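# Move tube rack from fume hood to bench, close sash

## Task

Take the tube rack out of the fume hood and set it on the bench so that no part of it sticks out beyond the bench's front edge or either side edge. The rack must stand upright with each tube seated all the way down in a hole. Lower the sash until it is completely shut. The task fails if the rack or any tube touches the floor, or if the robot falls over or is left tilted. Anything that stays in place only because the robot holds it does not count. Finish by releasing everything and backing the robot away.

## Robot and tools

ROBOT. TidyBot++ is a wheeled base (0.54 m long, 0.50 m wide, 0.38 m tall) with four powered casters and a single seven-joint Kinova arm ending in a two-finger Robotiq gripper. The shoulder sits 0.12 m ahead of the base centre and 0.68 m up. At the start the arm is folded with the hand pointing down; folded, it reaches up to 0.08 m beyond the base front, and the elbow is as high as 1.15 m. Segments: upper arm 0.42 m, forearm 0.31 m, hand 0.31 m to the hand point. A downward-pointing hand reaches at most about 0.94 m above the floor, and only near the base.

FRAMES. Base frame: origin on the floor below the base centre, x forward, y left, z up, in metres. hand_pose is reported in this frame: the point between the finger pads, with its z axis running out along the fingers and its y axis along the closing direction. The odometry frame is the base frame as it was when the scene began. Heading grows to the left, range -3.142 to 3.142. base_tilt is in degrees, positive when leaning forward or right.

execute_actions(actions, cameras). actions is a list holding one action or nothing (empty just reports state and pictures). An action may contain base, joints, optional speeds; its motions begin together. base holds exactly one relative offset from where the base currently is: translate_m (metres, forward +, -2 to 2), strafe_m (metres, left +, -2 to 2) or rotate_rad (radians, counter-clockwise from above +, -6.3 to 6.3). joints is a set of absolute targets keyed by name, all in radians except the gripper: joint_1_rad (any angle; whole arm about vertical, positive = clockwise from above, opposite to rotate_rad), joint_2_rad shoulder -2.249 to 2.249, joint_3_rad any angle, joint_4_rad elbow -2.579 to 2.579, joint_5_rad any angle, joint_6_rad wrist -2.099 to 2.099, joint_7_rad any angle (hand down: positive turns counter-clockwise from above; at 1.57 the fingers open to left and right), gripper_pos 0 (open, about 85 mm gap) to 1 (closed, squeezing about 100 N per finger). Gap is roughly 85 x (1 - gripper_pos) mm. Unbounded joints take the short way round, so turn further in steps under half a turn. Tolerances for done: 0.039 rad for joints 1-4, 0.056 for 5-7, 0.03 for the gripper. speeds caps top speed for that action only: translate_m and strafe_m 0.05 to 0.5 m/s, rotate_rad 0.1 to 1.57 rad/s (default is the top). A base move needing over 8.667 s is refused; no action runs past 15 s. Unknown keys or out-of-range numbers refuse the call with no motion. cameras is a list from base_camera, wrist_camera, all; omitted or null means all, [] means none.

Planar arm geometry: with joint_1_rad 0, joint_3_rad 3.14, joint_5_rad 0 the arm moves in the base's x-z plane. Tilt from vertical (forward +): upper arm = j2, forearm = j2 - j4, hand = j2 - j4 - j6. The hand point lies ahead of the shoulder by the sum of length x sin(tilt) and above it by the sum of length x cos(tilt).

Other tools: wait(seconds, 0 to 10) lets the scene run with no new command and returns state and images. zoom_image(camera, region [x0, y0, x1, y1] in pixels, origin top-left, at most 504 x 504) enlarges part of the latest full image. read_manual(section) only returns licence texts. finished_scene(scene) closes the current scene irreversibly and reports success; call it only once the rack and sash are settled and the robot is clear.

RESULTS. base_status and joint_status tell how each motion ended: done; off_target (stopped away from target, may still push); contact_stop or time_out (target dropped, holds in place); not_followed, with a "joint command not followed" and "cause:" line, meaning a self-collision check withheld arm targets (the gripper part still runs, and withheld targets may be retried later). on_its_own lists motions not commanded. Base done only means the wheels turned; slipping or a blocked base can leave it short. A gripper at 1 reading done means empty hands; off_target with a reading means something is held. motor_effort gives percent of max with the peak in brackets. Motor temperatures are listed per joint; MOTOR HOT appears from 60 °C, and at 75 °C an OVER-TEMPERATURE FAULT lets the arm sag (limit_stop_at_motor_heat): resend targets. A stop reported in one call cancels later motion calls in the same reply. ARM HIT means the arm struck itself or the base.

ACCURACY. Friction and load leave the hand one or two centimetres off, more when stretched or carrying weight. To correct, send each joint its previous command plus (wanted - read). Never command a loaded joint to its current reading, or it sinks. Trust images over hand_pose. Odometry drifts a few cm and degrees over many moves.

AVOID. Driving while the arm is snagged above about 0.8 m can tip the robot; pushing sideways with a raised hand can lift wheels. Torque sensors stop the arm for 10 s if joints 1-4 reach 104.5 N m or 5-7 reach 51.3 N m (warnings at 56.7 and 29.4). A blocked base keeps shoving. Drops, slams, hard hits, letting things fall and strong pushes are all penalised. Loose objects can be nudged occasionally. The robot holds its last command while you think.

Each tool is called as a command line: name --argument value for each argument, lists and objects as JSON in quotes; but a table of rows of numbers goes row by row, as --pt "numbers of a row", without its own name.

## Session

execute_actions --actions '[{"joints":{"joint_2_rad":-0.7,"joint_4_rad":-2.4,"joint_6_rad":-0.1,"joint_7_rad":1.6}}]'

Scene clock: 1.40 s.
Motor temperatures (°C, as the motors report them): [35 33 32 31 38 34 41]
base_odometry: x=+0.000 y=+0.000 heading=+0.000 (m, m, rad; odometry frame)
base_tilt: forward=+0.2 right=-0.3 (deg)
base_status: not commanded
joint_positions: joint_1_rad=+0.005 joint_2_rad=-0.684 joint_3_rad=+3.198 joint_4_rad=-2.411 joint_5_rad=+0.032 joint_6_rad=-0.111 joint_7_rad=+1.554 gripper_pos=+0.000
joint_status: all done
motor_effort: joint_1_rad=+0(0) joint_2_rad=+2(3) joint_3_rad=+0(0) joint_4_rad=+20(21) joint_5_rad=+0(0) joint_6_rad=+8(8) joint_7_rad=+1(0) (%)
hand_pose: x=+0.4639 y=-0.0236 z=+0.8768 quat_wxyz=(+0.007, +0.795, -0.025, +0.606) (m; base frame)
pictures: base_camera, wrist_camera
camera_calibration (this result's frames):
wrist_camera: T_world_to_cam=[[-0.00515133, -0.999629, 0.0267475, -0.0451247], [-0.247006, -0.0246471, -0.9687, 1.02388], [0.969, -0.0115969, -0.246788, -0.0936774], [0, 0, 0, 1]] pos_world=[0.343445, -0.0209587, 0.969918]
Images, in order (width x height): base_camera 644x364, wrist_camera 644x476.

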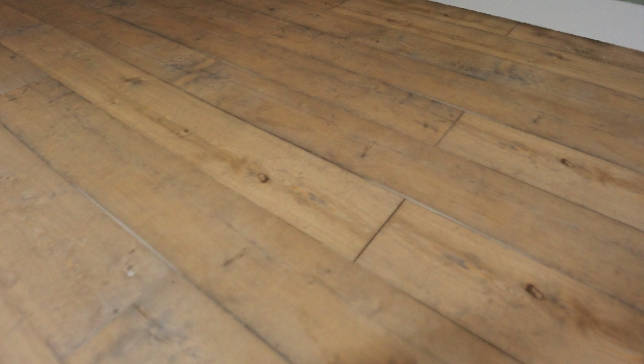

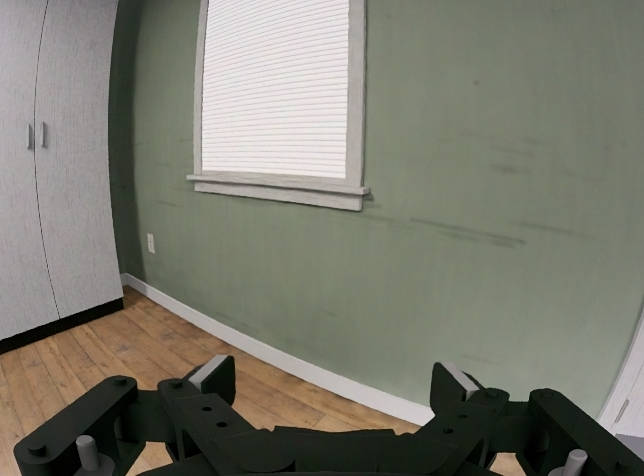

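execute_actions --actions '[{"base":{"rotate_rad":2.45},"joints":{"joint_3_rad":3.125,"joint_5_rad":-0.02}}]'

Scene clock: 5.20 s.
Motor temperatures (°C, as the motors report them): [35 33 32 31 38 34 41]
base_odometry: x=+0.000 y=+0.000 heading=+2.450 (m, m, rad; odometry frame)
base_tilt: forward=+0.1 right=-0.3 (deg)
base_status: done
joint_positions: joint_1_rad=+0.005 joint_2_rad=-0.684 joint_3_rad=+3.142 joint_4_rad=-2.411 joint_5_rad=+0.012 joint_6_rad=-0.111 joint_7_rad=+1.554 gripper_pos=+0.000
joint_status: all done
motor_effort: joint_1_rad=+0(1) joint_2_rad=+1(1) joint_3_rad=+0(1) joint_4_rad=+20(20) joint_5_rad=+0(0) joint_6_rad=+8(9) joint_7_rad=-1(0) (%)
hand_pose: x=+0.4640 y=-0.0013 z=+0.8768 quat_wxyz=(+0.001, +0.795, -0.005, +0.607) (m; base frame)
pictures: base_camera, wrist_camera
camera_calibration (this result's frames):
wrist_camera: T_world_to_cam=[[0.0344643, -0.998548, 0.041408, -0.0540603], [-0.245252, -0.0486159, -0.96824, 1.02316], [0.968847, 0.0232143, -0.246571, -0.0935837], [0, 0, 0, 1]] pos_world=[0.343463, -0.00206734, 0.96983]
Images, in order (width x height): base_camera 644x364, wrist_camera 644x476.

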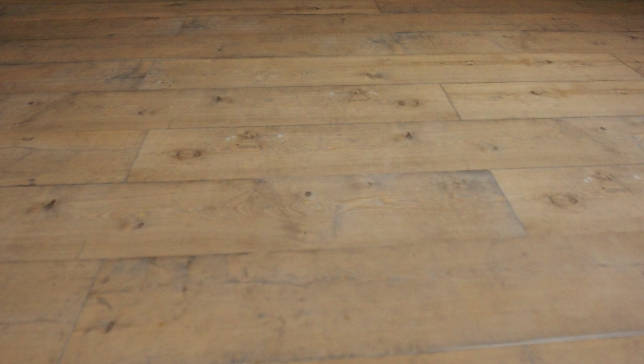

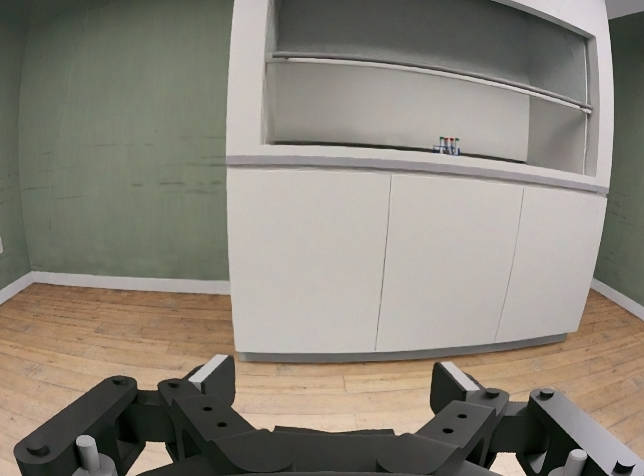

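execute_actions --actions '[{"base":{"rotate_rad":0.08},"joints":{"joint_2_rad":-0.4,"joint_4_rad":-1.7,"joint_6_rad":-0.5,"joint_7_rad":1.615}}]' --cameras '[]'

execute_actions --actions '[{"base":{"strafe_m":-0.78}}]' --cameras '["wrist_camera"]'

execute_actions --actions '[{"base":{"translate_m":1.05}}]'

zoom_image --camera "wrist_camera" --region '[240,180,420,310]'

Scene clock: 10.13 s.
Motor temperatures (°C, as the motors report them): [35 33 32 31 38 34 41]
base_odometry: x=+0.000 y=+0.000 heading=+2.530 (m, m, rad; odometry frame)
base_tilt: forward=+0.2 right=-0.3 (deg)
base_status: done
joint_positions: joint_1_rad=+0.005 joint_2_rad=-0.424 joint_3_rad=+3.139 joint_4_rad=-1.715 joint_5_rad=+0.012 joint_6_rad=-0.479 joint_7_rad=+1.569 gripper_pos=+0.000
joint_status: all done
motor_effort: joint_1_rad=+0(1) joint_2_rad=-7(8) joint_3_rad=+0(1) joint_4_rad=+20(21) joint_5_rad=+0(0) joint_6_rad=+9(10) joint_7_rad=-1(0) (%)
hand_pose: x=+0.5531 y=-0.0013 z=+1.0902 quat_wxyz=(+0.006, +0.774, +0.001, +0.633) (m; base frame)
pictures: none
No camera images: the call's "cameras" was empty. Leave "cameras" out to get every camera's image.

Scene clock: 13.07 s.
Motor temperatures (°C, as the motors report them): [35 33 32 31 38 34 41]
base_odometry: x=+0.448 y=+0.639 heading=+2.530 (m, m, rad; odometry frame)
base_tilt: forward=+0.2 right=-0.3 (deg)
base_status: done
joint_positions: joint_1_rad=+0.005 joint_2_rad=-0.424 joint_3_rad=+3.137 joint_4_rad=-1.715 joint_5_rad=+0.011 joint_6_rad=-0.480 joint_7_rad=+1.569 gripper_pos=+0.000
joint_status: not commanded
motor_effort: joint_1_rad=-1(0) joint_2_rad=-6(7) joint_3_rad=+0(2) joint_4_rad=+20(20) joint_5_rad=+0(0) joint_6_rad=+9(9) joint_7_rad=-1(1) (%)
hand_pose: x=+0.5531 y=+0.0002 z=+1.0900 quat_wxyz=(+0.005, +0.774, +0.002, +0.633) (m; base frame)
pictures: wrist_camera
camera_calibration (this result's frames):
wrist_camera: T_world_to_cam=[[0.0355062, -0.997613, 0.0592205, -0.0844791], [-0.179802, -0.0646678, -0.981575, 1.22989], [0.983062, 0.024204, -0.181669, -0.205955], [0, 0, 0, 1]] pos_world=[0.426604, 0.000242106, 1.17482]
Images, in order (width x height): wrist_camera 644x476.

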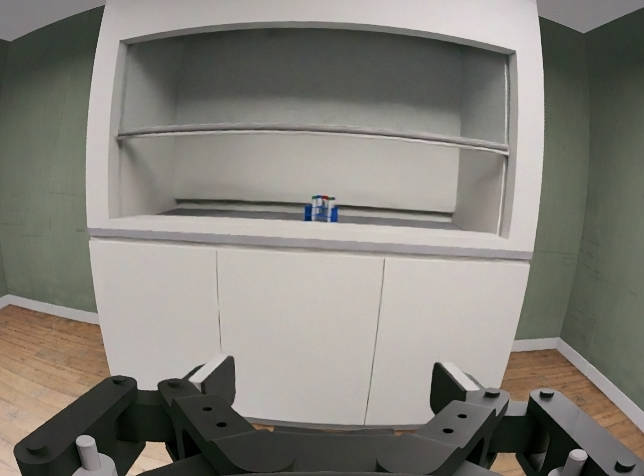

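Scene clock: 16.53 s.
Motor temperatures (°C, as the motors report them): [35 33 32 31 38 34 41]
base_odometry: x=-0.412 y=+1.242 heading=+2.530 (m, m, rad; odometry frame)
base_tilt: forward=+0.2 right=-0.3 (deg)
base_status: done
joint_positions: joint_1_rad=+0.005 joint_2_rad=-0.412 joint_3_rad=+3.137 joint_4_rad=-1.714 joint_5_rad=+0.011 joint_6_rad=-0.484 joint_7_rad=+1.569 gripper_pos=+0.000
joint_status: not commanded
motor_effort: joint_1_rad=+0(0) joint_2_rad=-7(10) joint_3_rad=+0(0) joint_4_rad=+20(20) joint_5_rad=+0(0) joint_6_rad=+9(9) joint_7_rad=+0(0) (%)
hand_pose: x=+0.5578 y=+0.0002 z=+1.0846 quat_wxyz=(+0.005, +0.779, +0.002, +0.627) (m; base frame)
pictures: base_camera, wrist_camera
camera_calibration (this result's frames):
wrist_camera: T_world_to_cam=[[0.0363083, -0.99762, 0.0586198, -0.0841575], [-0.193828, -0.0645746, -0.978908, 1.23034], [0.980363, 0.0241803, -0.195711, -0.194845], [0, 0, 0, 1]] pos_world=[0.432549, 0.000203002, 1.17119]
Images, in order (width x height): base_camera 644x364, wrist_camera 644x476.

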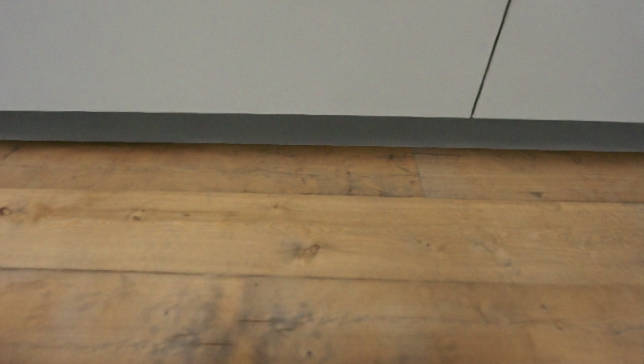

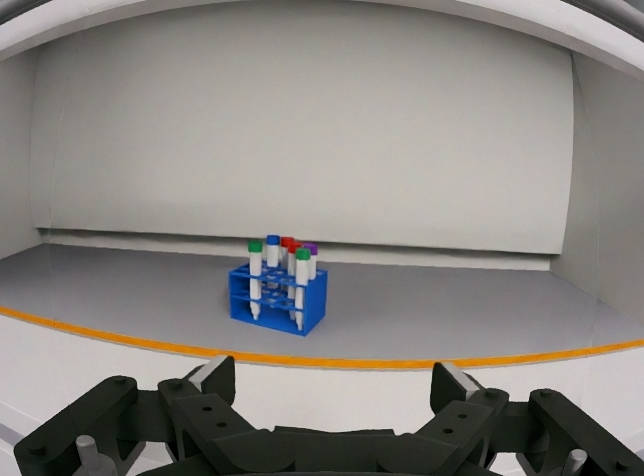

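Region (240, 180, 420, 310) of wrist_camera's 644x476 image, scaled by 2.800.

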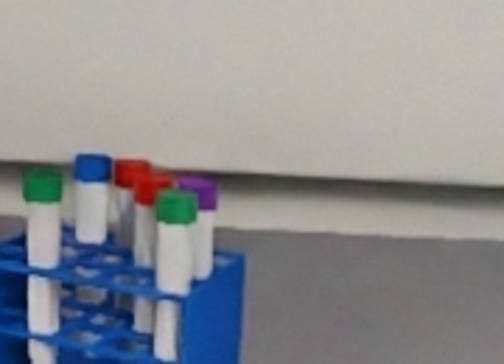

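execute_actions --actions '[{"base":{"strafe_m":0.515}}]' --cameras '[]'

execute_actions --actions '[{"base":{"translate_m":-0.105},"joints":{"joint_2_rad":0.1,"joint_4_rad":-1.4,"joint_6_rad":-0.15,"gripper_pos":0.72}}]' --cameras '[]'

execute_actions --actions '[{"base":{"rotate_rad":-0.35},"joints":{"joint_2_rad":0.5,"joint_4_rad":-1.14,"joint_6_rad":0.11}}]' --cameras '["wrist_camera"]'

Scene clock: 21.90 s.
Motor temperatures (°C, as the motors report them): [35 33 32 31 38 34 41]
base_odometry: x=-0.708 y=+0.820 heading=+2.530 (m, m, rad; odometry frame)
base_tilt: forward=+0.2 right=-0.3 (deg)
base_status: done
joint_positions: joint_1_rad=+0.005 joint_2_rad=-0.412 joint_3_rad=+3.132 joint_4_rad=-1.713 joint_5_rad=+0.011 joint_6_rad=-0.484 joint_7_rad=+1.569 gripper_pos=+0.000
joint_status: not commanded
motor_effort: joint_1_rad=+0(0) joint_2_rad=-6(7) joint_3_rad=+0(2) joint_4_rad=+20(20) joint_5_rad=+0(1) joint_6_rad=+9(8) joint_7_rad=-1(1) (%)
hand_pose: x=+0.5577 y=+0.0027 z=+1.0846 quat_wxyz=(+0.005, +0.779, +0.004, +0.627) (m; base frame)
pictures: none
No camera images: the call's "cameras" was empty. Leave "cameras" out to get every camera's image.

Scene clock: 23.87 s.
Motor temperatures (°C, as the motors report them): [35 33 32 31 38 34 41]
base_odometry: x=-0.622 y=+0.760 heading=+2.530 (m, m, rad; odometry frame)
base_tilt: forward=+0.2 right=-0.3 (deg)
base_status: done
joint_positions: joint_1_rad=+0.005 joint_2_rad=+0.098 joint_3_rad=+3.132 joint_4_rad=-1.418 joint_5_rad=+0.011 joint_6_rad=-0.170 joint_7_rad=+1.569 gripper_pos=+0.720
joint_status: all done
motor_effort: joint_1_rad=+0(1) joint_2_rad=-26(29) joint_3_rad=-1(0) joint_4_rad=+20(21) joint_5_rad=+0(0) joint_6_rad=+9(10) joint_7_rad=-1(1) (%)
hand_pose: x=+0.7830 y=+0.0030 z=+1.0823 quat_wxyz=(+0.002, +0.747, +0.004, +0.665) (m; base frame)
pictures: none
No camera images: the call's "cameras" was empty. Leave "cameras" out to get every camera's image.

Scene clock: 25.70 s.
Motor temperatures (°C, as the motors report them): [35 33 32 31 38 34 41]
base_odometry: x=-0.622 y=+0.760 heading=+2.180 (m, m, rad; odometry frame)
base_tilt: forward=+0.2 right=-0.3 (deg)
base_status: done
joint_positions: joint_1_rad=+0.013 joint_2_rad=+0.498 joint_3_rad=+3.131 joint_4_rad=-1.157 joint_5_rad=+0.011 joint_6_rad=+0.090 joint_7_rad=+1.569 gripper_pos=+0.720
joint_status: all done
motor_effort: joint_1_rad=-1(5) joint_2_rad=-41(43) joint_3_rad=-1(5) joint_4_rad=+20(22) joint_5_rad=+0(0) joint_6_rad=+10(9) joint_7_rad=-1(1) (%)
hand_pose: x=+0.9445 y=-0.0033 z=+1.0264 quat_wxyz=(+0.002, +0.705, +0.000, +0.709) (m; base frame)
pictures: wrist_camera
camera_calibration (this result's frames):
wrist_camera: T_world_to_cam=[[0.0260178, -0.997889, 0.0595017, -0.089416], [0.0244594, -0.0588686, -0.997966, 1.06148], [0.999362, 0.0274203, 0.0228761, -0.827553], [0, 0, 0, 1]] pos_world=[0.803388, -0.00404777, 1.08357]
Images, in order (width x height): wrist_camera 644x476.

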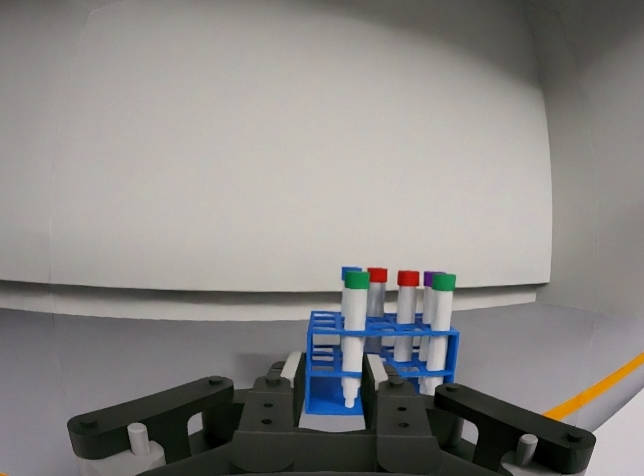

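execute_actions --actions '[{"base":{"strafe_m":0.017},"joints":{"joint_2_rad":0.56,"joint_6_rad":0.155}}]' --cameras '[]'

execute_actions --actions '[{"base":{"translate_m":0.085}}]' --cameras '["wrist_camera"]'

Scene clock: 27.97 s.
Motor temperatures (°C, as the motors report them): [35 33 32 31 38 34 41]
base_odometry: x=-0.636 y=+0.750 heading=+2.179 (m, m, rad; odometry frame)
base_tilt: forward=+0.2 right=-0.3 (deg)
base_status: done
joint_positions: joint_1_rad=+0.005 joint_2_rad=+0.537 joint_3_rad=+3.131 joint_4_rad=-1.153 joint_5_rad=+0.011 joint_6_rad=+0.140 joint_7_rad=+1.569 gripper_pos=+0.720
joint_status: all done
motor_effort: joint_1_rad=+0(4) joint_2_rad=-41(42) joint_3_rad=-1(3) joint_4_rad=+19(21) joint_5_rad=+0(0) joint_6_rad=+9(9) joint_7_rad=-1(0) (%)
hand_pose: x=+0.9575 y=+0.0031 z=+1.0124 quat_wxyz=(-0.001, +0.700, +0.003, +0.714) (m; base frame)
pictures: none
No camera images: the call's "cameras" was empty. Leave "cameras" out to get every camera's image.

Scene clock: 29.17 s.
Motor temperatures (°C, as the motors report them): [35 33 32 31 38 34 41]
base_odometry: x=-0.685 y=+0.820 heading=+2.180 (m, m, rad; odometry frame)
base_tilt: forward=+0.2 right=-0.3 (deg)
base_status: done
joint_positions: joint_1_rad=+0.005 joint_2_rad=+0.539 joint_3_rad=+3.131 joint_4_rad=-1.150 joint_5_rad=+0.011 joint_6_rad=+0.140 joint_7_rad=+1.569 gripper_pos=+0.720
joint_status: not commanded
motor_effort: joint_1_rad=+0(3) joint_2_rad=-42(44) joint_3_rad=-1(2) joint_4_rad=+20(21) joint_5_rad=+0(0) joint_6_rad=+9(10) joint_7_rad=-1(1) (%)
hand_pose: x=+0.9582 y=+0.0031 z=+1.0127 quat_wxyz=(-0.001, +0.699, +0.003, +0.715) (m; base frame)
pictures: wrist_camera
camera_calibration (this result's frames):
wrist_camera: T_world_to_cam=[[0.0330464, -0.997682, 0.059486, -0.0892927], [0.0418257, -0.0580859, -0.997435, 1.03075], [0.998578, 0.0354497, 0.0398092, -0.857522], [0, 0, 0, 1]] pos_world=[0.816141, 0.00118534, 1.06756]
Images, in order (width x height): wrist_camera 644x476.

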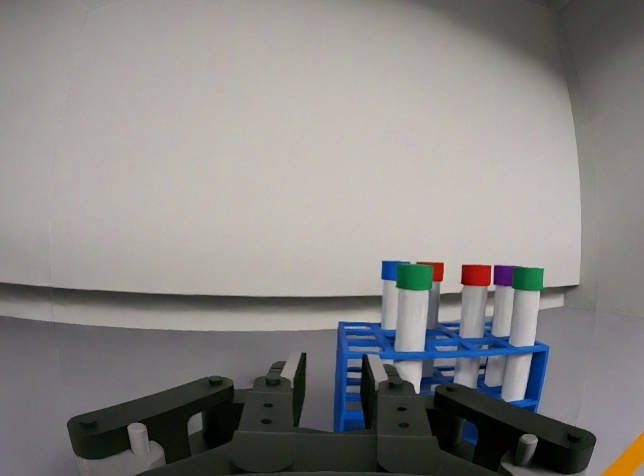

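execute_actions --actions '[{"base":{"translate_m":0.012},"joints":{"joint_2_rad":0.583}}]' --cameras '["wrist_camera"]'

Scene clock: 30.67 s.
Motor temperatures (°C, as the motors report them): [35 33 32 31 38 34 41]
base_odometry: x=-0.692 y=+0.830 heading=+2.180 (m, m, rad; odometry frame)
base_tilt: forward=+0.2 right=-0.3 (deg)
base_status: done
joint_positions: joint_1_rad=+0.005 joint_2_rad=+0.546 joint_3_rad=+3.131 joint_4_rad=-1.142 joint_5_rad=+0.011 joint_6_rad=+0.142 joint_7_rad=+1.569 gripper_pos=+0.720
joint_status: all done
motor_effort: joint_1_rad=+0(1) joint_2_rad=-38(42) joint_3_rad=+0(2) joint_4_rad=+18(21) joint_5_rad=+0(0) joint_6_rad=+8(10) joint_7_rad=-1(1) (%)
hand_pose: x=+0.9607 y=+0.0031 z=+1.0128 quat_wxyz=(-0.001, +0.698, +0.003, +0.716) (m; base frame)
pictures: wrist_camera
camera_calibration (this result's frames):
wrist_camera: T_world_to_cam=[[0.0328244, -0.997688, 0.0595132, -0.089229], [0.0448784, -0.0580139, -0.997307, 1.0276], [0.998453, 0.0354069, 0.0428704, -0.863007], [0, 0, 0, 1]] pos_world=[0.818484, 0.00114902, 1.06714]
Images, in order (width x height): wrist_camera 644x476.

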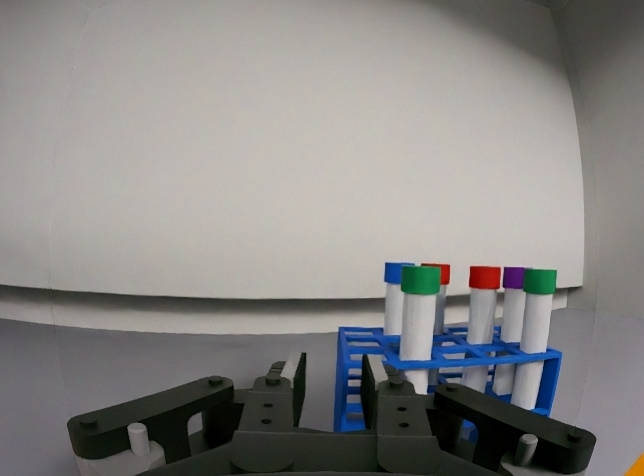

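execute_actions --actions '[{"joints":{"joint_2_rad":0.495,"joint_6_rad":-0.04}}]' --cameras '["wrist_camera"]'

Scene clock: 32.53 s.
Motor temperatures (°C, as the motors report them): [35 33 32 31 38 34 41]
base_odometry: x=-0.692 y=+0.830 heading=+2.180 (m, m, rad; odometry frame)
base_tilt: forward=+0.2 right=-0.3 (deg)
base_status: not commanded
joint_positions: joint_1_rad=+0.005 joint_2_rad=+0.508 joint_3_rad=+3.131 joint_4_rad=-1.141 joint_5_rad=+0.011 joint_6_rad=-0.023 joint_7_rad=+1.569 gripper_pos=+0.720
joint_status: all done
motor_effort: joint_1_rad=-1(0) joint_2_rad=-38(41) joint_3_rad=-1(2) joint_4_rad=+19(20) joint_5_rad=+0(0) joint_6_rad=+8(9) joint_7_rad=-1(0) (%)
hand_pose: x=+0.9467 y=+0.0029 z=+0.9931 quat_wxyz=(+0.000, +0.742, +0.003, +0.670) (m; base frame)
pictures: wrist_camera
camera_calibration (this result's frames):
wrist_camera: T_world_to_cam=[[0.0392896, -0.997662, 0.0559124, -0.0903583], [-0.0817723, -0.0589782, -0.994904, 1.12613], [0.995876, 0.0345173, -0.0838983, -0.719792], [0, 0, 0, 1]] pos_world=[0.81246, 0.00111514, 1.06505]
Images, in order (width x height): wrist_camera 644x476.

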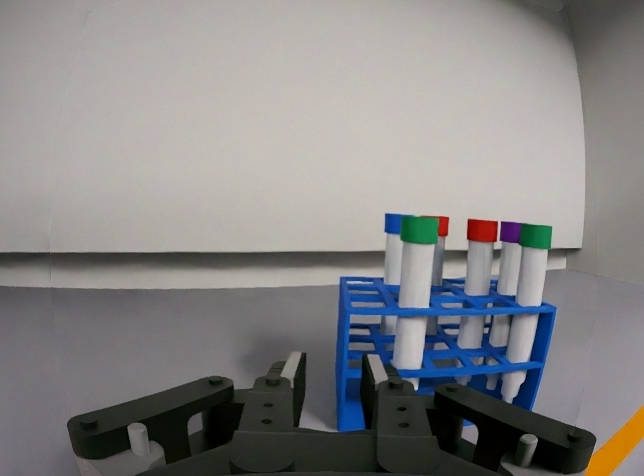

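execute_actions --actions '[{"base":{"translate_m":0.04},"speeds":{"translate_m":0.05}}]' --cameras '["wrist_camera"]'

Scene clock: 34.57 s.
Motor temperatures (°C, as the motors report them): [35 33 32 31 38 34 41]
base_odometry: x=-0.715 y=+0.862 heading=+2.180 (m, m, rad; odometry frame)
base_tilt: forward=+0.2 right=-0.3 (deg)
base_status: done
joint_positions: joint_1_rad=+0.005 joint_2_rad=+0.508 joint_3_rad=+3.131 joint_4_rad=-1.141 joint_5_rad=+0.011 joint_6_rad=-0.023 joint_7_rad=+1.569 gripper_pos=+0.720
joint_status: not commanded
motor_effort: joint_1_rad=-1(1) joint_2_rad=-41(45) joint_3_rad=-1(2) joint_4_rad=+20(21) joint_5_rad=+0(0) joint_6_rad=+9(9) joint_7_rad=+0(0) (%)
hand_pose: x=+0.9465 y=+0.0029 z=+0.9934 quat_wxyz=(+0.000, +0.742, +0.003, +0.670) (m; base frame)
pictures: wrist_camera
camera_calibration (this result's frames):
wrist_camera: T_world_to_cam=[[0.0392755, -0.997662, 0.0559243, -0.0903669], [-0.081536, -0.0589807, -0.994924, 1.12618], [0.995896, 0.0345163, -0.0836619, -0.719899], [0, 0, 0, 1]] pos_world=[0.812319, 0.00111581, 1.06529]
Images, in order (width x height): wrist_camera 644x476.

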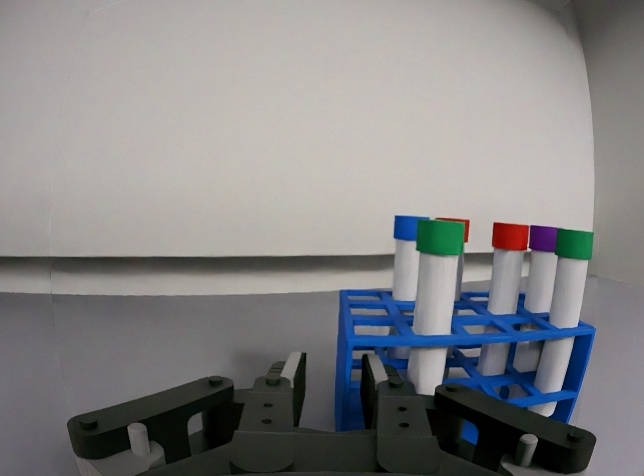

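execute_actions --actions '[{"base":{"translate_m":0.022},"speeds":{"translate_m":0.05}}]' --cameras '[]'

execute_actions --actions '[{"joints":{"gripper_pos":1}}]' --cameras '[]'

execute_actions --actions '[{"joints":{"joint_2_rad":0.34,"joint_6_rad":-0.18}}]' --cameras '["wrist_camera"]'

Scene clock: 36.93 s.
Motor temperatures (°C, as the motors report them): [35 33 32 31 38 34 41]
base_odometry: x=-0.728 y=+0.880 heading=+2.180 (m, m, rad; odometry frame)
base_tilt: forward=+0.2 right=-0.3 (deg)
base_status: done
joint_positions: joint_1_rad=+0.005 joint_2_rad=+0.507 joint_3_rad=+3.131 joint_4_rad=-1.141 joint_5_rad=+0.011 joint_6_rad=-0.023 joint_7_rad=+1.569 gripper_pos=+0.720
joint_status: not commanded
motor_effort: joint_1_rad=+0(1) joint_2_rad=-41(45) joint_3_rad=-1(2) joint_4_rad=+20(21) joint_5_rad=+0(0) joint_6_rad=+9(9) joint_7_rad=-1(1) (%)
hand_pose: x=+0.9462 y=+0.0029 z=+0.9943 quat_wxyz=(+0.000, +0.742, +0.003, +0.671) (m; base frame)
pictures: none
No camera images: the call's "cameras" was empty. Leave "cameras" out to get every camera's image.

Scene clock: 37.60 s.
Motor temperatures (°C, as the motors report them): [35 33 32 31 38 34 41]
base_odometry: x=-0.728 y=+0.880 heading=+2.180 (m, m, rad; odometry frame)
base_tilt: forward=+0.2 right=-0.3 (deg)
base_status: not commanded
joint_positions: joint_1_rad=+0.005 joint_2_rad=+0.507 joint_3_rad=+3.131 joint_4_rad=-1.141 joint_5_rad=+0.011 joint_6_rad=-0.023 joint_7_rad=+1.569 gripper_pos=+0.981
joint_status: all done
motor_effort: joint_1_rad=-1(2) joint_2_rad=-41(42) joint_3_rad=-2(2) joint_4_rad=+20(20) joint_5_rad=+1(1) joint_6_rad=+9(9) joint_7_rad=+0(1) (%)
hand_pose: x=+0.9462 y=+0.0029 z=+0.9943 quat_wxyz=(+0.000, +0.742, +0.003, +0.671) (m; base frame)
pictures: none
No camera images: the call's "cameras" was empty. Leave "cameras" out to get every camera's image.

Scene clock: 38.77 s.
Motor temperatures (°C, as the motors report them): [35 34 32 31 38 34 41]
base_odometry: x=-0.728 y=+0.880 heading=+2.180 (m, m, rad; odometry frame)
base_tilt: forward=+0.2 right=-0.3 (deg)
base_status: not commanded
joint_positions: joint_1_rad=+0.005 joint_2_rad=+0.350 joint_3_rad=+3.131 joint_4_rad=-1.143 joint_5_rad=+0.011 joint_6_rad=-0.167 joint_7_rad=+1.569 gripper_pos=+0.981
joint_status: all done
motor_effort: joint_1_rad=-1(0) joint_2_rad=-36(47) joint_3_rad=-1(1) joint_4_rad=+21(23) joint_5_rad=+1(1) joint_6_rad=+10(10) joint_7_rad=-1(1) (%)
hand_pose: x=+0.8866 y=+0.0029 z=+1.0735 quat_wxyz=(+0.001, +0.738, +0.003, +0.675) (m; base frame)
pictures: wrist_camera
camera_calibration (this result's frames):
wrist_camera: T_world_to_cam=[[0.0377164, -0.997613, 0.0578381, -0.093162], [-0.0697076, -0.0603649, -0.995739, 1.1914], [0.996854, 0.0335239, -0.071818, -0.667088], [0, 0, 0, 1]] pos_world=[0.751553, 0.00134225, 1.1438]
Images, in order (width x height): wrist_camera 644x476.

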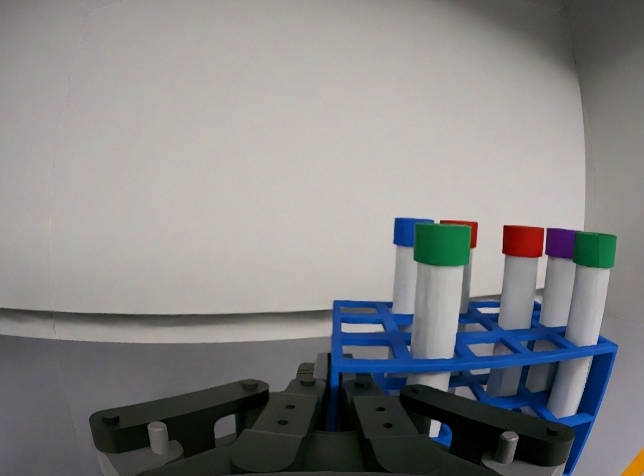

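execute_actions --actions '[{"base":{"translate_m":-0.65},"speeds":{"translate_m":0.35}}]' --cameras '[]'

execute_actions --actions '[{"base":{"rotate_rad":1.9},"speeds":{"rotate_rad":0.7}}]'

Scene clock: 43.53 s.
Motor temperatures (°C, as the motors report them): [35 34 32 31 38 34 41]
base_odometry: x=-0.355 y=+0.347 heading=+2.180 (m, m, rad; odometry frame)
base_tilt: forward=+0.2 right=-0.3 (deg)
base_status: done
joint_positions: joint_1_rad=+0.005 joint_2_rad=+0.351 joint_3_rad=+3.131 joint_4_rad=-1.143 joint_5_rad=+0.010 joint_6_rad=-0.171 joint_7_rad=+1.569 gripper_pos=+0.981
joint_status: not commanded
motor_effort: joint_1_rad=-1(4) joint_2_rad=-37(43) joint_3_rad=-1(3) joint_4_rad=+21(23) joint_5_rad=+1(1) joint_6_rad=+10(10) joint_7_rad=-1(0) (%)
hand_pose: x=+0.8869 y=+0.0031 z=+1.0714 quat_wxyz=(+0.001, +0.740, +0.003, +0.673) (m; base frame)
pictures: none
No camera images: the call's "cameras" was empty. Leave "cameras" out to get every camera's image.

Scene clock: 47.17 s.
Motor temperatures (°C, as the motors report them): [35 34 32 31 38 34 41]
base_odometry: x=-0.355 y=+0.347 heading=-2.203 (m, m, rad; odometry frame)
base_tilt: forward=+0.2 right=-0.3 (deg)
base_status: done
joint_positions: joint_1_rad=+0.001 joint_2_rad=+0.351 joint_3_rad=+3.126 joint_4_rad=-1.143 joint_5_rad=+0.010 joint_6_rad=-0.171 joint_7_rad=+1.569 gripper_pos=+0.981
joint_status: not commanded
motor_effort: joint_1_rad=+0(6) joint_2_rad=-37(40) joint_3_rad=-1(5) joint_4_rad=+22(22) joint_5_rad=+0(1) joint_6_rad=+10(9) joint_7_rad=-1(0) (%)
hand_pose: x=+0.8868 y=+0.0091 z=+1.0714 quat_wxyz=(-0.003, +0.740, +0.006, +0.673) (m; base frame)
pictures: base_camera, wrist_camera
camera_calibration (this result's frames):
wrist_camera: T_world_to_cam=[[0.0470279, -0.997339, 0.055706, -0.0927687], [-0.0742998, -0.0591058, -0.995483, 1.19352], [0.996126, 0.0426765, -0.0768817, -0.66166], [0, 0, 0, 1]] pos_world=[0.752138, 0.0062593, 1.14242]
Images, in order (width x height): base_camera 644x364, wrist_camera 644x476.

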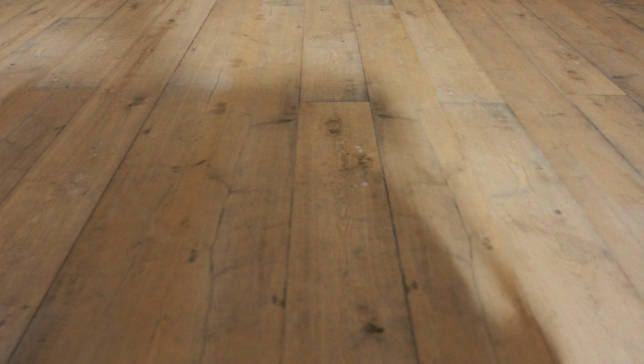

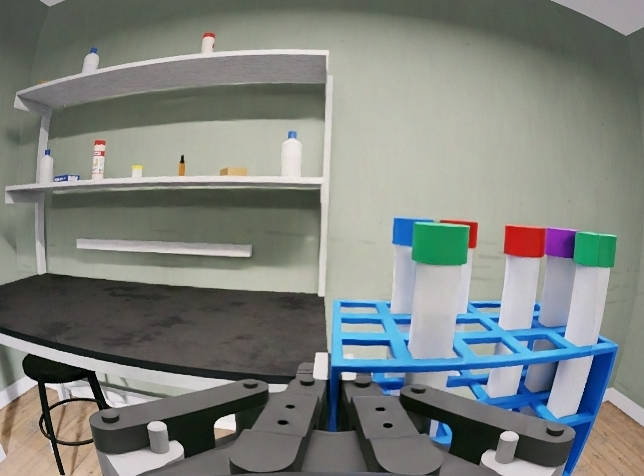

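execute_actions --actions '[{"base":{"strafe_m":0.42},"speeds":{"strafe_m":0.3},"joints":{"joint_2_rad":0.55,"joint_6_rad":0.055}}]' --cameras '["wrist_camera"]'

execute_actions --actions '[{"base":{"translate_m":0.52},"speeds":{"translate_m":0.3}}]'

Scene clock: 51.00 s.
Motor temperatures (°C, as the motors report them): [35 34 32 31 38 34 41]
base_odometry: x=-0.016 y=+0.099 heading=-2.202 (m, m, rad; odometry frame)
base_tilt: forward=+0.2 right=-0.3 (deg)
base_status: done
joint_positions: joint_1_rad=+0.001 joint_2_rad=+0.564 joint_3_rad=+3.126 joint_4_rad=-1.145 joint_5_rad=+0.010 joint_6_rad=+0.028 joint_7_rad=+1.569 gripper_pos=+0.981
joint_status: all done
motor_effort: joint_1_rad=+0(4) joint_2_rad=-45(50) joint_3_rad=-1(3) joint_4_rad=+21(23) joint_5_rad=+0(1) joint_6_rad=+10(10) joint_7_rad=-1(0) (%)
hand_pose: x=+0.9646 y=+0.0090 z=+0.9597 quat_wxyz=(-0.004, +0.745, +0.005, +0.667) (m; base frame)
pictures: wrist_camera
camera_calibration (this result's frames):
wrist_camera: T_world_to_cam=[[0.0481031, -0.997481, 0.0521409, -0.0879875], [-0.0900503, -0.0563195, -0.994344, 1.10211], [0.994775, 0.0431357, -0.0925326, -0.731392], [0, 0, 0, 1]] pos_world=[0.831049, 0.0058537, 1.03279]
Images, in order (width x height): wrist_camera 644x476.

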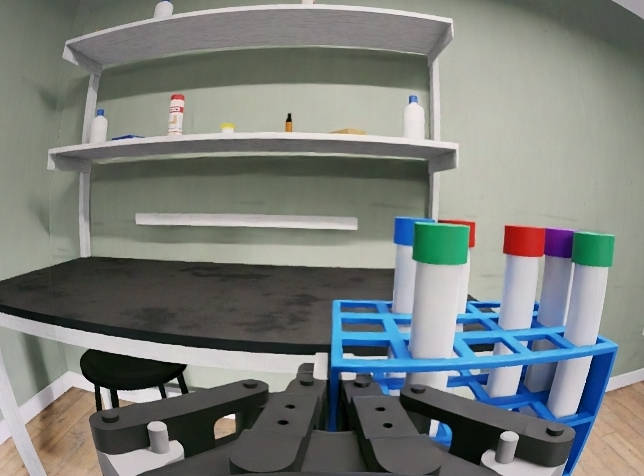

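Scene clock: 53.70 s.
Motor temperatures (°C, as the motors report them): [35 34 32 31 38 34 41]
base_odometry: x=-0.323 y=-0.321 heading=-2.202 (m, m, rad; odometry frame)
base_tilt: forward=+0.2 right=-0.3 (deg)
base_status: done
joint_positions: joint_1_rad=+0.001 joint_2_rad=+0.564 joint_3_rad=+3.126 joint_4_rad=-1.145 joint_5_rad=+0.010 joint_6_rad=+0.031 joint_7_rad=+1.569 gripper_pos=+0.981
joint_status: not commanded
motor_effort: joint_1_rad=+0(2) joint_2_rad=-46(49) joint_3_rad=-1(2) joint_4_rad=+22(23) joint_5_rad=+0(0) joint_6_rad=+10(12) joint_7_rad=-1(0) (%)
hand_pose: x=+0.9647 y=+0.0090 z=+0.9606 quat_wxyz=(-0.004, +0.744, +0.005, +0.668) (m; base frame)
pictures: base_camera, wrist_camera
camera_calibration (this result's frames):
wrist_camera: T_world_to_cam=[[0.0479566, -0.997482, 0.0522448, -0.0879958], [-0.087149, -0.0562839, -0.994604, 1.10053], [0.99504, 0.0431447, -0.0896287, -0.734406], [0, 0, 0, 1]] pos_world=[0.830893, 0.00585339, 1.03336]
Images, in order (width x height): base_camera 644x364, wrist_camera 644x476.

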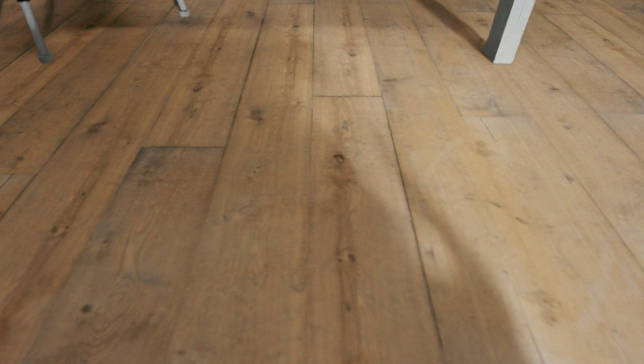

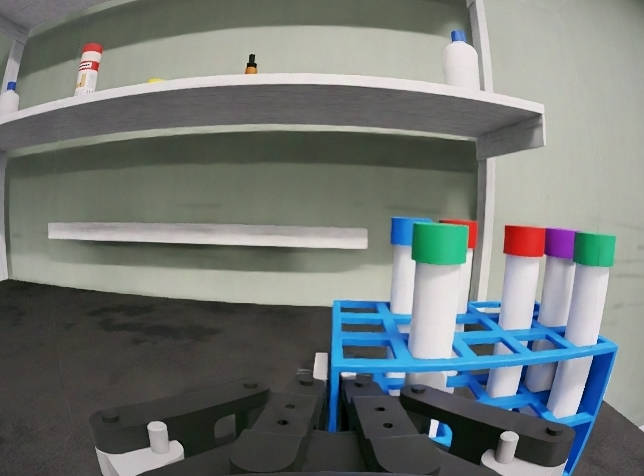

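execute_actions --actions '[{"base":{"translate_m":0.08},"joints":{"joint_2_rad":0.68,"joint_6_rad":0.195}}]' --cameras '[]'

execute_actions --actions '[{"joints":{"joint_2_rad":0.73,"joint_6_rad":0.225}}]' --cameras '[]'

execute_actions --actions '[{"joints":{"joint_2_rad":0.76,"joint_6_rad":0.25}}]' --cameras '["wrist_camera"]'

Scene clock: 56.73 s.
Motor temperatures (°C, as the motors report them): [35 34 32 31 38 34 41]
base_odometry: x=-0.370 y=-0.385 heading=-2.201 (m, m, rad; odometry frame)
base_tilt: forward=+0.2 right=-0.3 (deg)
base_status: done
joint_positions: joint_1_rad=+0.001 joint_2_rad=+0.696 joint_3_rad=+3.126 joint_4_rad=-1.148 joint_5_rad=+0.010 joint_6_rad=+0.169 joint_7_rad=+1.569 gripper_pos=+0.981
joint_status: all done
motor_effort: joint_1_rad=-1(2) joint_2_rad=-48(54) joint_3_rad=-1(2) joint_4_rad=+21(23) joint_5_rad=+0(1) joint_6_rad=+9(11) joint_7_rad=+0(0) (%)
hand_pose: x=+1.0009 y=+0.0090 z=+0.8880 quat_wxyz=(-0.005, +0.743, +0.004, +0.669) (m; base frame)
pictures: none
No camera images: the call's "cameras" was empty. Leave "cameras" out to get every camera's image.

Scene clock: 57.57 s.
Motor temperatures (°C, as the motors report them): [35 34 32 31 38 34 41]
base_odometry: x=-0.370 y=-0.385 heading=-2.201 (m, m, rad; odometry frame)
base_tilt: forward=+0.2 right=-0.3 (deg)
base_status: not commanded
joint_positions: joint_1_rad=+0.001 joint_2_rad=+0.724 joint_3_rad=+3.126 joint_4_rad=-1.148 joint_5_rad=+0.010 joint_6_rad=+0.199 joint_7_rad=+1.569 gripper_pos=+0.981
joint_status: all done
motor_effort: joint_1_rad=+0(0) joint_2_rad=-50(50) joint_3_rad=-2(1) joint_4_rad=+21(22) joint_5_rad=+0(1) joint_6_rad=+10(11) joint_7_rad=+0(0) (%)
hand_pose: x=+1.0074 y=+0.0090 z=+0.8724 quat_wxyz=(-0.005, +0.742, +0.004, +0.670) (m; base frame)
pictures: none
No camera images: the call's "cameras" was empty. Leave "cameras" out to get every camera's image.

Scene clock: 58.37 s.
Motor temperatures (°C, as the motors report them): [35 34 32 31 38 34 41]
base_odometry: x=-0.370 y=-0.385 heading=-2.201 (m, m, rad; odometry frame)
base_tilt: forward=+0.2 right=-0.3 (deg)
base_status: not commanded
joint_positions: joint_1_rad=+0.001 joint_2_rad=+0.751 joint_3_rad=+3.126 joint_4_rad=-1.148 joint_5_rad=+0.010 joint_6_rad=+0.224 joint_7_rad=+1.569 gripper_pos=+0.981
joint_status: all done
motor_effort: joint_1_rad=+0(0) joint_2_rad=-49(49) joint_3_rad=-1(2) joint_4_rad=+21(21) joint_5_rad=+0(0) joint_6_rad=+10(11) joint_7_rad=-1(1) (%)
hand_pose: x=+1.0133 y=+0.0090 z=+0.8558 quat_wxyz=(-0.005, +0.743, +0.004, +0.669) (m; base frame)
pictures: wrist_camera
camera_calibration (this result's frames):
wrist_camera: T_world_to_cam=[[0.0479054, -0.997618, 0.0496403, -0.0824962], [-0.083396, -0.0535186, -0.995078, 0.997043], [0.995364, 0.0435298, -0.0857612, -0.795825], [0, 0, 0, 1]] pos_world=[0.879238, 0.00570279, 0.92798]
Images, in order (width x height): wrist_camera 644x476.

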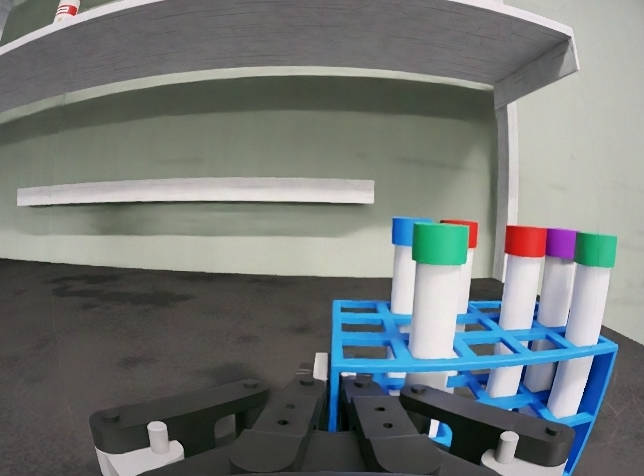

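execute_actions --actions '[{"joints":{"joint_2_rad":0.79,"joint_6_rad":0.275}}]' --cameras '[]'

Scene clock: 60.07 s.
Motor temperatures (°C, as the motors report them): [35 34 32 31 38 34 41]
base_odometry: x=-0.370 y=-0.385 heading=-2.201 (m, m, rad; odometry frame)
base_tilt: forward=+0.2 right=-0.2 (deg)
base_status: not commanded
joint_positions: joint_1_rad=+0.001 joint_2_rad=+0.782 joint_3_rad=+3.126 joint_4_rad=-1.148 joint_5_rad=+0.010 joint_6_rad=+0.250 joint_7_rad=+1.569 gripper_pos=+0.981
joint_status: all done
motor_effort: joint_1_rad=+0(1) joint_2_rad=-50(52) joint_3_rad=-2(2) joint_4_rad=+21(21) joint_5_rad=+1(1) joint_6_rad=+10(9) joint_7_rad=+0(0) (%)
hand_pose: x=+1.0190 y=+0.0090 z=+0.8367 quat_wxyz=(-0.005, +0.744, +0.004, +0.668) (m; base frame)
pictures: none
No camera images: the call's "cameras" was empty. Leave "cameras" out to get every camera's image.

execute_actions --actions '[{"joints":{"joint_2_rad":0.815,"joint_6_rad":0.295}}]' --cameras '[]'

Scene clock: 61.70 s.
Motor temperatures (°C, as the motors report them): [35 34 32 31 38 34 41]
base_odometry: x=-0.370 y=-0.385 heading=-2.201 (m, m, rad; odometry frame)
base_tilt: forward=+0.2 right=-0.3 (deg)
base_status: not commanded
joint_positions: joint_1_rad=+0.001 joint_2_rad=+0.791 joint_3_rad=+3.126 joint_4_rad=-1.148 joint_5_rad=+0.010 joint_6_rad=+0.276 joint_7_rad=+1.569 gripper_pos=+0.981
joint_status: all done
motor_effort: joint_1_rad=+0(0) joint_2_rad=-49(49) joint_3_rad=-1(2) joint_4_rad=+19(20) joint_5_rad=+0(0) joint_6_rad=+9(10) joint_7_rad=+0(1) (%)
hand_pose: x=+1.0214 y=+0.0090 z=+0.8362 quat_wxyz=(-0.005, +0.739, +0.004, +0.674) (m; base frame)
pictures: none
No camera images: the call's "cameras" was empty. Leave "cameras" out to get every camera's image.

execute_actions --actions '[{"joints":{"joint_2_rad":0.795,"gripper_pos":0.82}}]' --cameras '[]'

execute_actions --actions '[{"base":{"translate_m":-0.1},"speeds":{"translate_m":0.1}}]' --cameras '["wrist_camera"]'

Scene clock: 63.50 s.
Motor temperatures (°C, as the motors report them): [35 34 32 31 38 34 41]
base_odometry: x=-0.370 y=-0.385 heading=-2.201 (m, m, rad; odometry frame)
base_tilt: forward=+0.2 right=-0.3 (deg)
base_status: not commanded
joint_positions: joint_1_rad=+0.001 joint_2_rad=+0.791 joint_3_rad=+3.126 joint_4_rad=-1.148 joint_5_rad=+0.010 joint_6_rad=+0.276 joint_7_rad=+1.569 gripper_pos=+0.820
joint_status: all done
motor_effort: joint_1_rad=+0(1) joint_2_rad=-49(49) joint_3_rad=-1(2) joint_4_rad=+19(19) joint_5_rad=+0(0) joint_6_rad=+9(9) joint_7_rad=+0(0) (%)
hand_pose: x=+1.0214 y=+0.0090 z=+0.8362 quat_wxyz=(-0.005, +0.739, +0.004, +0.674) (m; base frame)
pictures: none
No camera images: the call's "cameras" was empty. Leave "cameras" out to get every camera's image.

Scene clock: 65.03 s.
Motor temperatures (°C, as the motors report them): [35 34 32 31 38 34 41]
base_odometry: x=-0.311 y=-0.305 heading=-2.202 (m, m, rad; odometry frame)
base_tilt: forward=+0.2 right=-0.3 (deg)
base_status: done
joint_positions: joint_1_rad=+0.001 joint_2_rad=+0.791 joint_3_rad=+3.126 joint_4_rad=-1.147 joint_5_rad=+0.010 joint_6_rad=+0.278 joint_7_rad=+1.569 gripper_pos=+0.820
joint_status: not commanded
motor_effort: joint_1_rad=+0(3) joint_2_rad=-46(54) joint_3_rad=-1(3) joint_4_rad=+19(21) joint_5_rad=+0(0) joint_6_rad=+9(10) joint_7_rad=+0(0) (%)
hand_pose: x=+1.0214 y=+0.0090 z=+0.8367 quat_wxyz=(-0.005, +0.738, +0.004, +0.675) (m; base frame)
pictures: wrist_camera
camera_calibration (this result's frames):
wrist_camera: T_world_to_cam=[[0.0471959, -0.99764, 0.0498778, -0.0814181], [-0.0696691, -0.0530995, -0.996156, 0.965597], [0.996453, 0.0435395, -0.0720108, -0.818189], [0, 0, 0, 1]] pos_world=[0.886402, 0.00567038, 0.907028]
Images, in order (width x height): wrist_camera 644x476.

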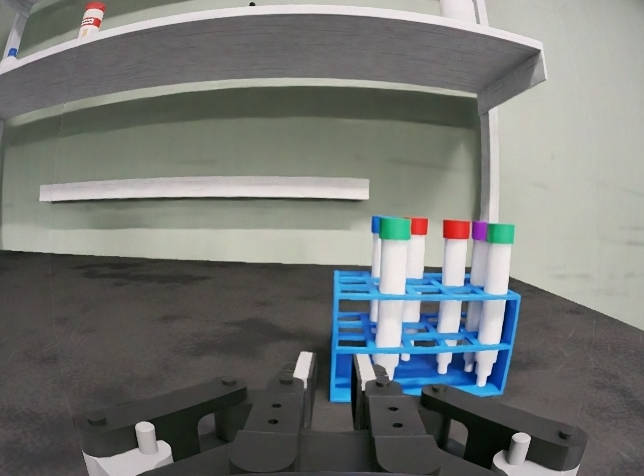

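execute_actions --actions '[{"base":{"translate_m":-1.1}}]' --cameras '[]'

execute_actions --actions '[{"base":{"rotate_rad":-1.575},"joints":{"joint_2_rad":0.09,"joint_3_rad":3.15,"joint_4_rad":-0.4,"joint_6_rad":-1.08,"gripper_pos":0}}]' --cameras '[]'

execute_actions --actions '[{"base":{"translate_m":0.92}}]'

Scene clock: 70.30 s.
Motor temperatures (°C, as the motors report them): [35 35 32 31 38 34 41]
base_odometry: x=+0.338 y=+0.584 heading=-2.202 (m, m, rad; odometry frame)
base_tilt: forward=+0.2 right=-0.3 (deg)
base_status: done
joint_positions: joint_1_rad=+0.001 joint_2_rad=+0.791 joint_3_rad=+3.126 joint_4_rad=-1.147 joint_5_rad=+0.010 joint_6_rad=+0.278 joint_7_rad=+1.569 gripper_pos=+0.820
joint_status: not commanded
motor_effort: joint_1_rad=+0(1) joint_2_rad=-47(52) joint_3_rad=-2(2) joint_4_rad=+19(20) joint_5_rad=+0(0) joint_6_rad=+8(10) joint_7_rad=-1(1) (%)
hand_pose: x=+1.0214 y=+0.0090 z=+0.8369 quat_wxyz=(-0.005, +0.738, +0.004, +0.675) (m; base frame)
pictures: none
No camera images: the call's "cameras" was empty. Leave "cameras" out to get every camera's image.

Scene clock: 72.63 s.
Motor temperatures (°C, as the motors report them): [35 35 32 31 38 34 41]
base_odometry: x=+0.338 y=+0.584 heading=+2.507 (m, m, rad; odometry frame)
base_tilt: forward=+0.2 right=-0.3 (deg)
base_status: done
joint_positions: joint_1_rad=+0.025 joint_2_rad=+0.082 joint_3_rad=+3.153 joint_4_rad=-0.403 joint_5_rad=+0.010 joint_6_rad=-1.060 joint_7_rad=+1.569 gripper_pos=+0.000
joint_status: all done
motor_effort: joint_1_rad=+0(9) joint_2_rad=-17(54) joint_3_rad=-1(6) joint_4_rad=+12(22) joint_5_rad=+1(2) joint_6_rad=+10(10) joint_7_rad=-1(1) (%)
hand_pose: x=+0.6107 y=-0.0189 z=+1.3876 quat_wxyz=(+0.018, +0.698, -0.014, +0.716) (m; base frame)
pictures: none
No camera images: the call's "cameras" was empty. Leave "cameras" out to get every camera's image.

Scene clock: 75.87 s.
Motor temperatures (°C, as the motors report them): [35 35 32 31 38 34 41]
base_odometry: x=-0.403 y=+1.130 heading=+2.506 (m, m, rad; odometry frame)
base_tilt: forward=+0.2 right=-0.3 (deg)
base_status: done
joint_positions: joint_1_rad=+0.025 joint_2_rad=+0.087 joint_3_rad=+3.153 joint_4_rad=-0.403 joint_5_rad=+0.010 joint_6_rad=-1.064 joint_7_rad=+1.569 gripper_pos=+0.000
joint_status: not commanded
motor_effort: joint_1_rad=+0(0) joint_2_rad=-18(21) joint_3_rad=-1(1) joint_4_rad=+13(13) joint_5_rad=+0(1) joint_6_rad=+9(9) joint_7_rad=-1(0) (%)
hand_pose: x=+0.6146 y=-0.0190 z=+1.3838 quat_wxyz=(+0.018, +0.701, -0.015, +0.713) (m; base frame)
pictures: base_camera, wrist_camera
camera_calibration (this result's frames):
wrist_camera: T_world_to_cam=[[-0.0175058, -0.998016, 0.060476, -0.0923967], [0.0342809, -0.0610488, -0.997546, 1.41867], [0.999259, -0.0153896, 0.0352816, -0.523464], [0, 0, 0, 1]] pos_world=[0.472825, -0.0136613, 1.43924]
Images, in order (width x height): base_camera 644x364, wrist_camera 644x476.

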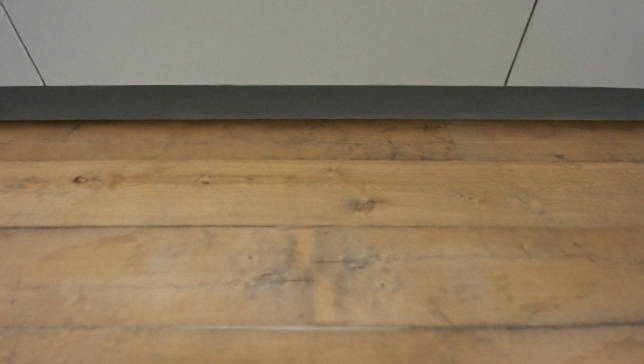

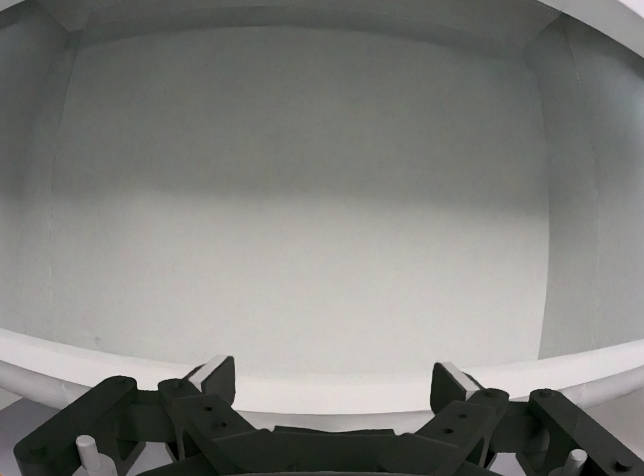

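execute_actions --actions '[{"base":{"translate_m":0.135},"speeds":{"translate_m":0.15},"joints":{"joint_1_rad":-0.025}}]' --cameras '[]'

execute_actions --actions '[{"joints":{"joint_2_rad":0.02,"joint_4_rad":-0.66,"joint_6_rad":-1.1}}]' --cameras '["wrist_camera"]'

execute_actions --actions '[{"joints":{"joint_2_rad":0.08,"joint_4_rad":-0.9,"joint_6_rad":-1.17}}]' --cameras '["wrist_camera"]'

Scene clock: 79.73 s.
Motor temperatures (°C, as the motors report them): [35 34 32 31 38 34 41]
base_odometry: x=-0.511 y=+1.210 heading=+2.506 (m, m, rad; odometry frame)
base_tilt: forward=+0.2 right=-0.3 (deg)
base_status: done
joint_positions: joint_1_rad=-0.007 joint_2_rad=+0.059 joint_3_rad=+3.153 joint_4_rad=-0.399 joint_5_rad=+0.009 joint_6_rad=-1.076 joint_7_rad=+1.572 gripper_pos=+0.000
joint_status: all done
motor_effort: joint_1_rad=+0(0) joint_2_rad=-10(20) joint_3_rad=-1(0) joint_4_rad=+10(13) joint_5_rad=+1(1) joint_6_rad=+11(13) joint_7_rad=+0(1) (%)
hand_pose: x=+0.5938 y=-0.0032 z=+1.3954 quat_wxyz=(+0.007, +0.694, -0.003, +0.720) (m; base frame)
pictures: none
No camera images: the call's "cameras" was empty. Leave "cameras" out to get every camera's image.

Scene clock: 81.03 s.
Motor temperatures (°C, as the motors report them): [35 34 32 31 38 34 41]
base_odometry: x=-0.511 y=+1.210 heading=+2.506 (m, m, rad; odometry frame)
base_tilt: forward=+0.2 right=-0.3 (deg)
base_status: not commanded
joint_positions: joint_1_rad=-0.007 joint_2_rad=-0.014 joint_3_rad=+3.153 joint_4_rad=-0.587 joint_5_rad=+0.009 joint_6_rad=-1.055 joint_7_rad=+1.572 gripper_pos=+0.000
joint_status: joint_4_rad off_target (ended at -0.587, target -0.660); the others done
motor_effort: joint_1_rad=-1(1) joint_2_rad=-3(11) joint_3_rad=-1(1) joint_4_rad=+3(11) joint_5_rad=+1(1) joint_6_rad=-2(11) joint_7_rad=+1(1) (%)
hand_pose: x=+0.5947 y=-0.0036 z=+1.3487 quat_wxyz=(+0.006, +0.727, -0.003, +0.687) (m; base frame)
pictures: wrist_camera
camera_calibration (this result's frames):
wrist_camera: T_world_to_cam=[[0.0199388, -0.998037, 0.0593603, -0.0960158], [-0.0384025, -0.0600928, -0.997454, 1.42844], [0.999063, 0.0176085, -0.0395253, -0.401], [0, 0, 0, 1]] pos_world=[0.457395, -0.00292755, 1.41465]
Images, in order (width x height): wrist_camera 644x476.

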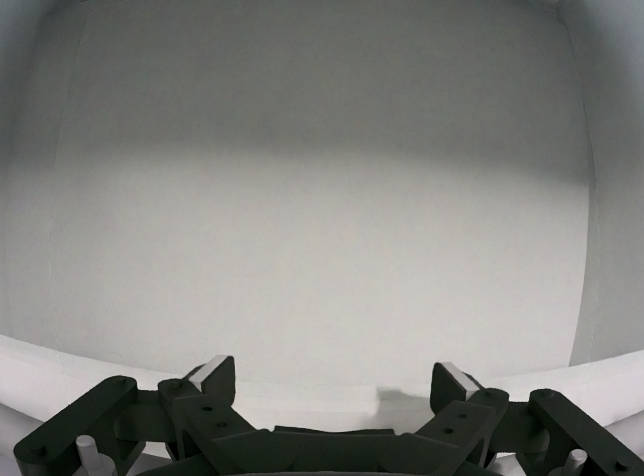

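Scene clock: 83.03 s.
Motor temperatures (°C, as the motors report them): [35 34 32 31 38 34 41]
base_odometry: x=-0.511 y=+1.210 heading=+2.506 (m, m, rad; odometry frame)
base_tilt: forward=+0.1 right=-0.3 (deg)
base_status: not commanded
joint_positions: joint_1_rad=-0.007 joint_2_rad=-0.071 joint_3_rad=+3.153 joint_4_rad=-0.766 joint_5_rad=+0.008 joint_6_rad=-1.053 joint_7_rad=+1.572 gripper_pos=+0.000
joint_status: joint_2_rad off_target (ended at -0.071, target +0.080); joint_4_rad off_target (ended at -0.766, target -0.900); joint_6_rad off_target (ended at -1.053, target -1.170)
motor_effort: joint_1_rad=-2(3) joint_2_rad=+20(20) joint_3_rad=-2(3) joint_4_rad=-7(16) joint_5_rad=+1(1) joint_6_rad=-5(23) joint_7_rad=+1(4) (%)
hand_pose: x=+0.5973 y=-0.0037 z=+1.2878 quat_wxyz=(+0.005, +0.767, -0.003, +0.642) (m; base frame)
pictures: wrist_camera
camera_calibration (this result's frames):
wrist_camera: T_world_to_cam=[[0.0277881, -0.998124, 0.0545601, -0.0910522], [-0.157825, -0.0582774, -0.985746, 1.42398], [0.987076, 0.0187811, -0.159148, -0.244826], [0, 0, 0, 1]] pos_world=[0.468932, -0.00329738, 1.36969]
Images, in order (width x height): wrist_camera 644x476.

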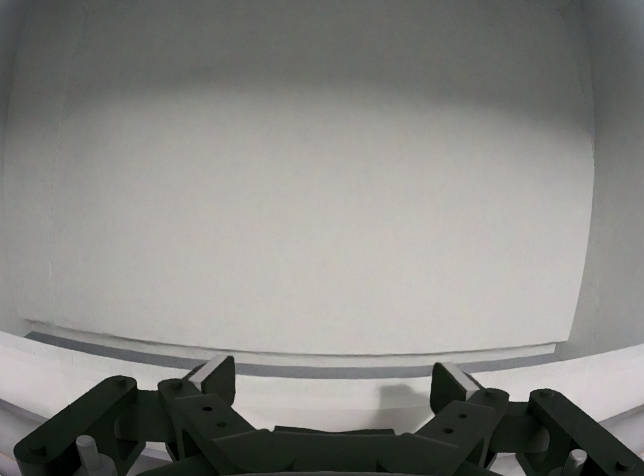

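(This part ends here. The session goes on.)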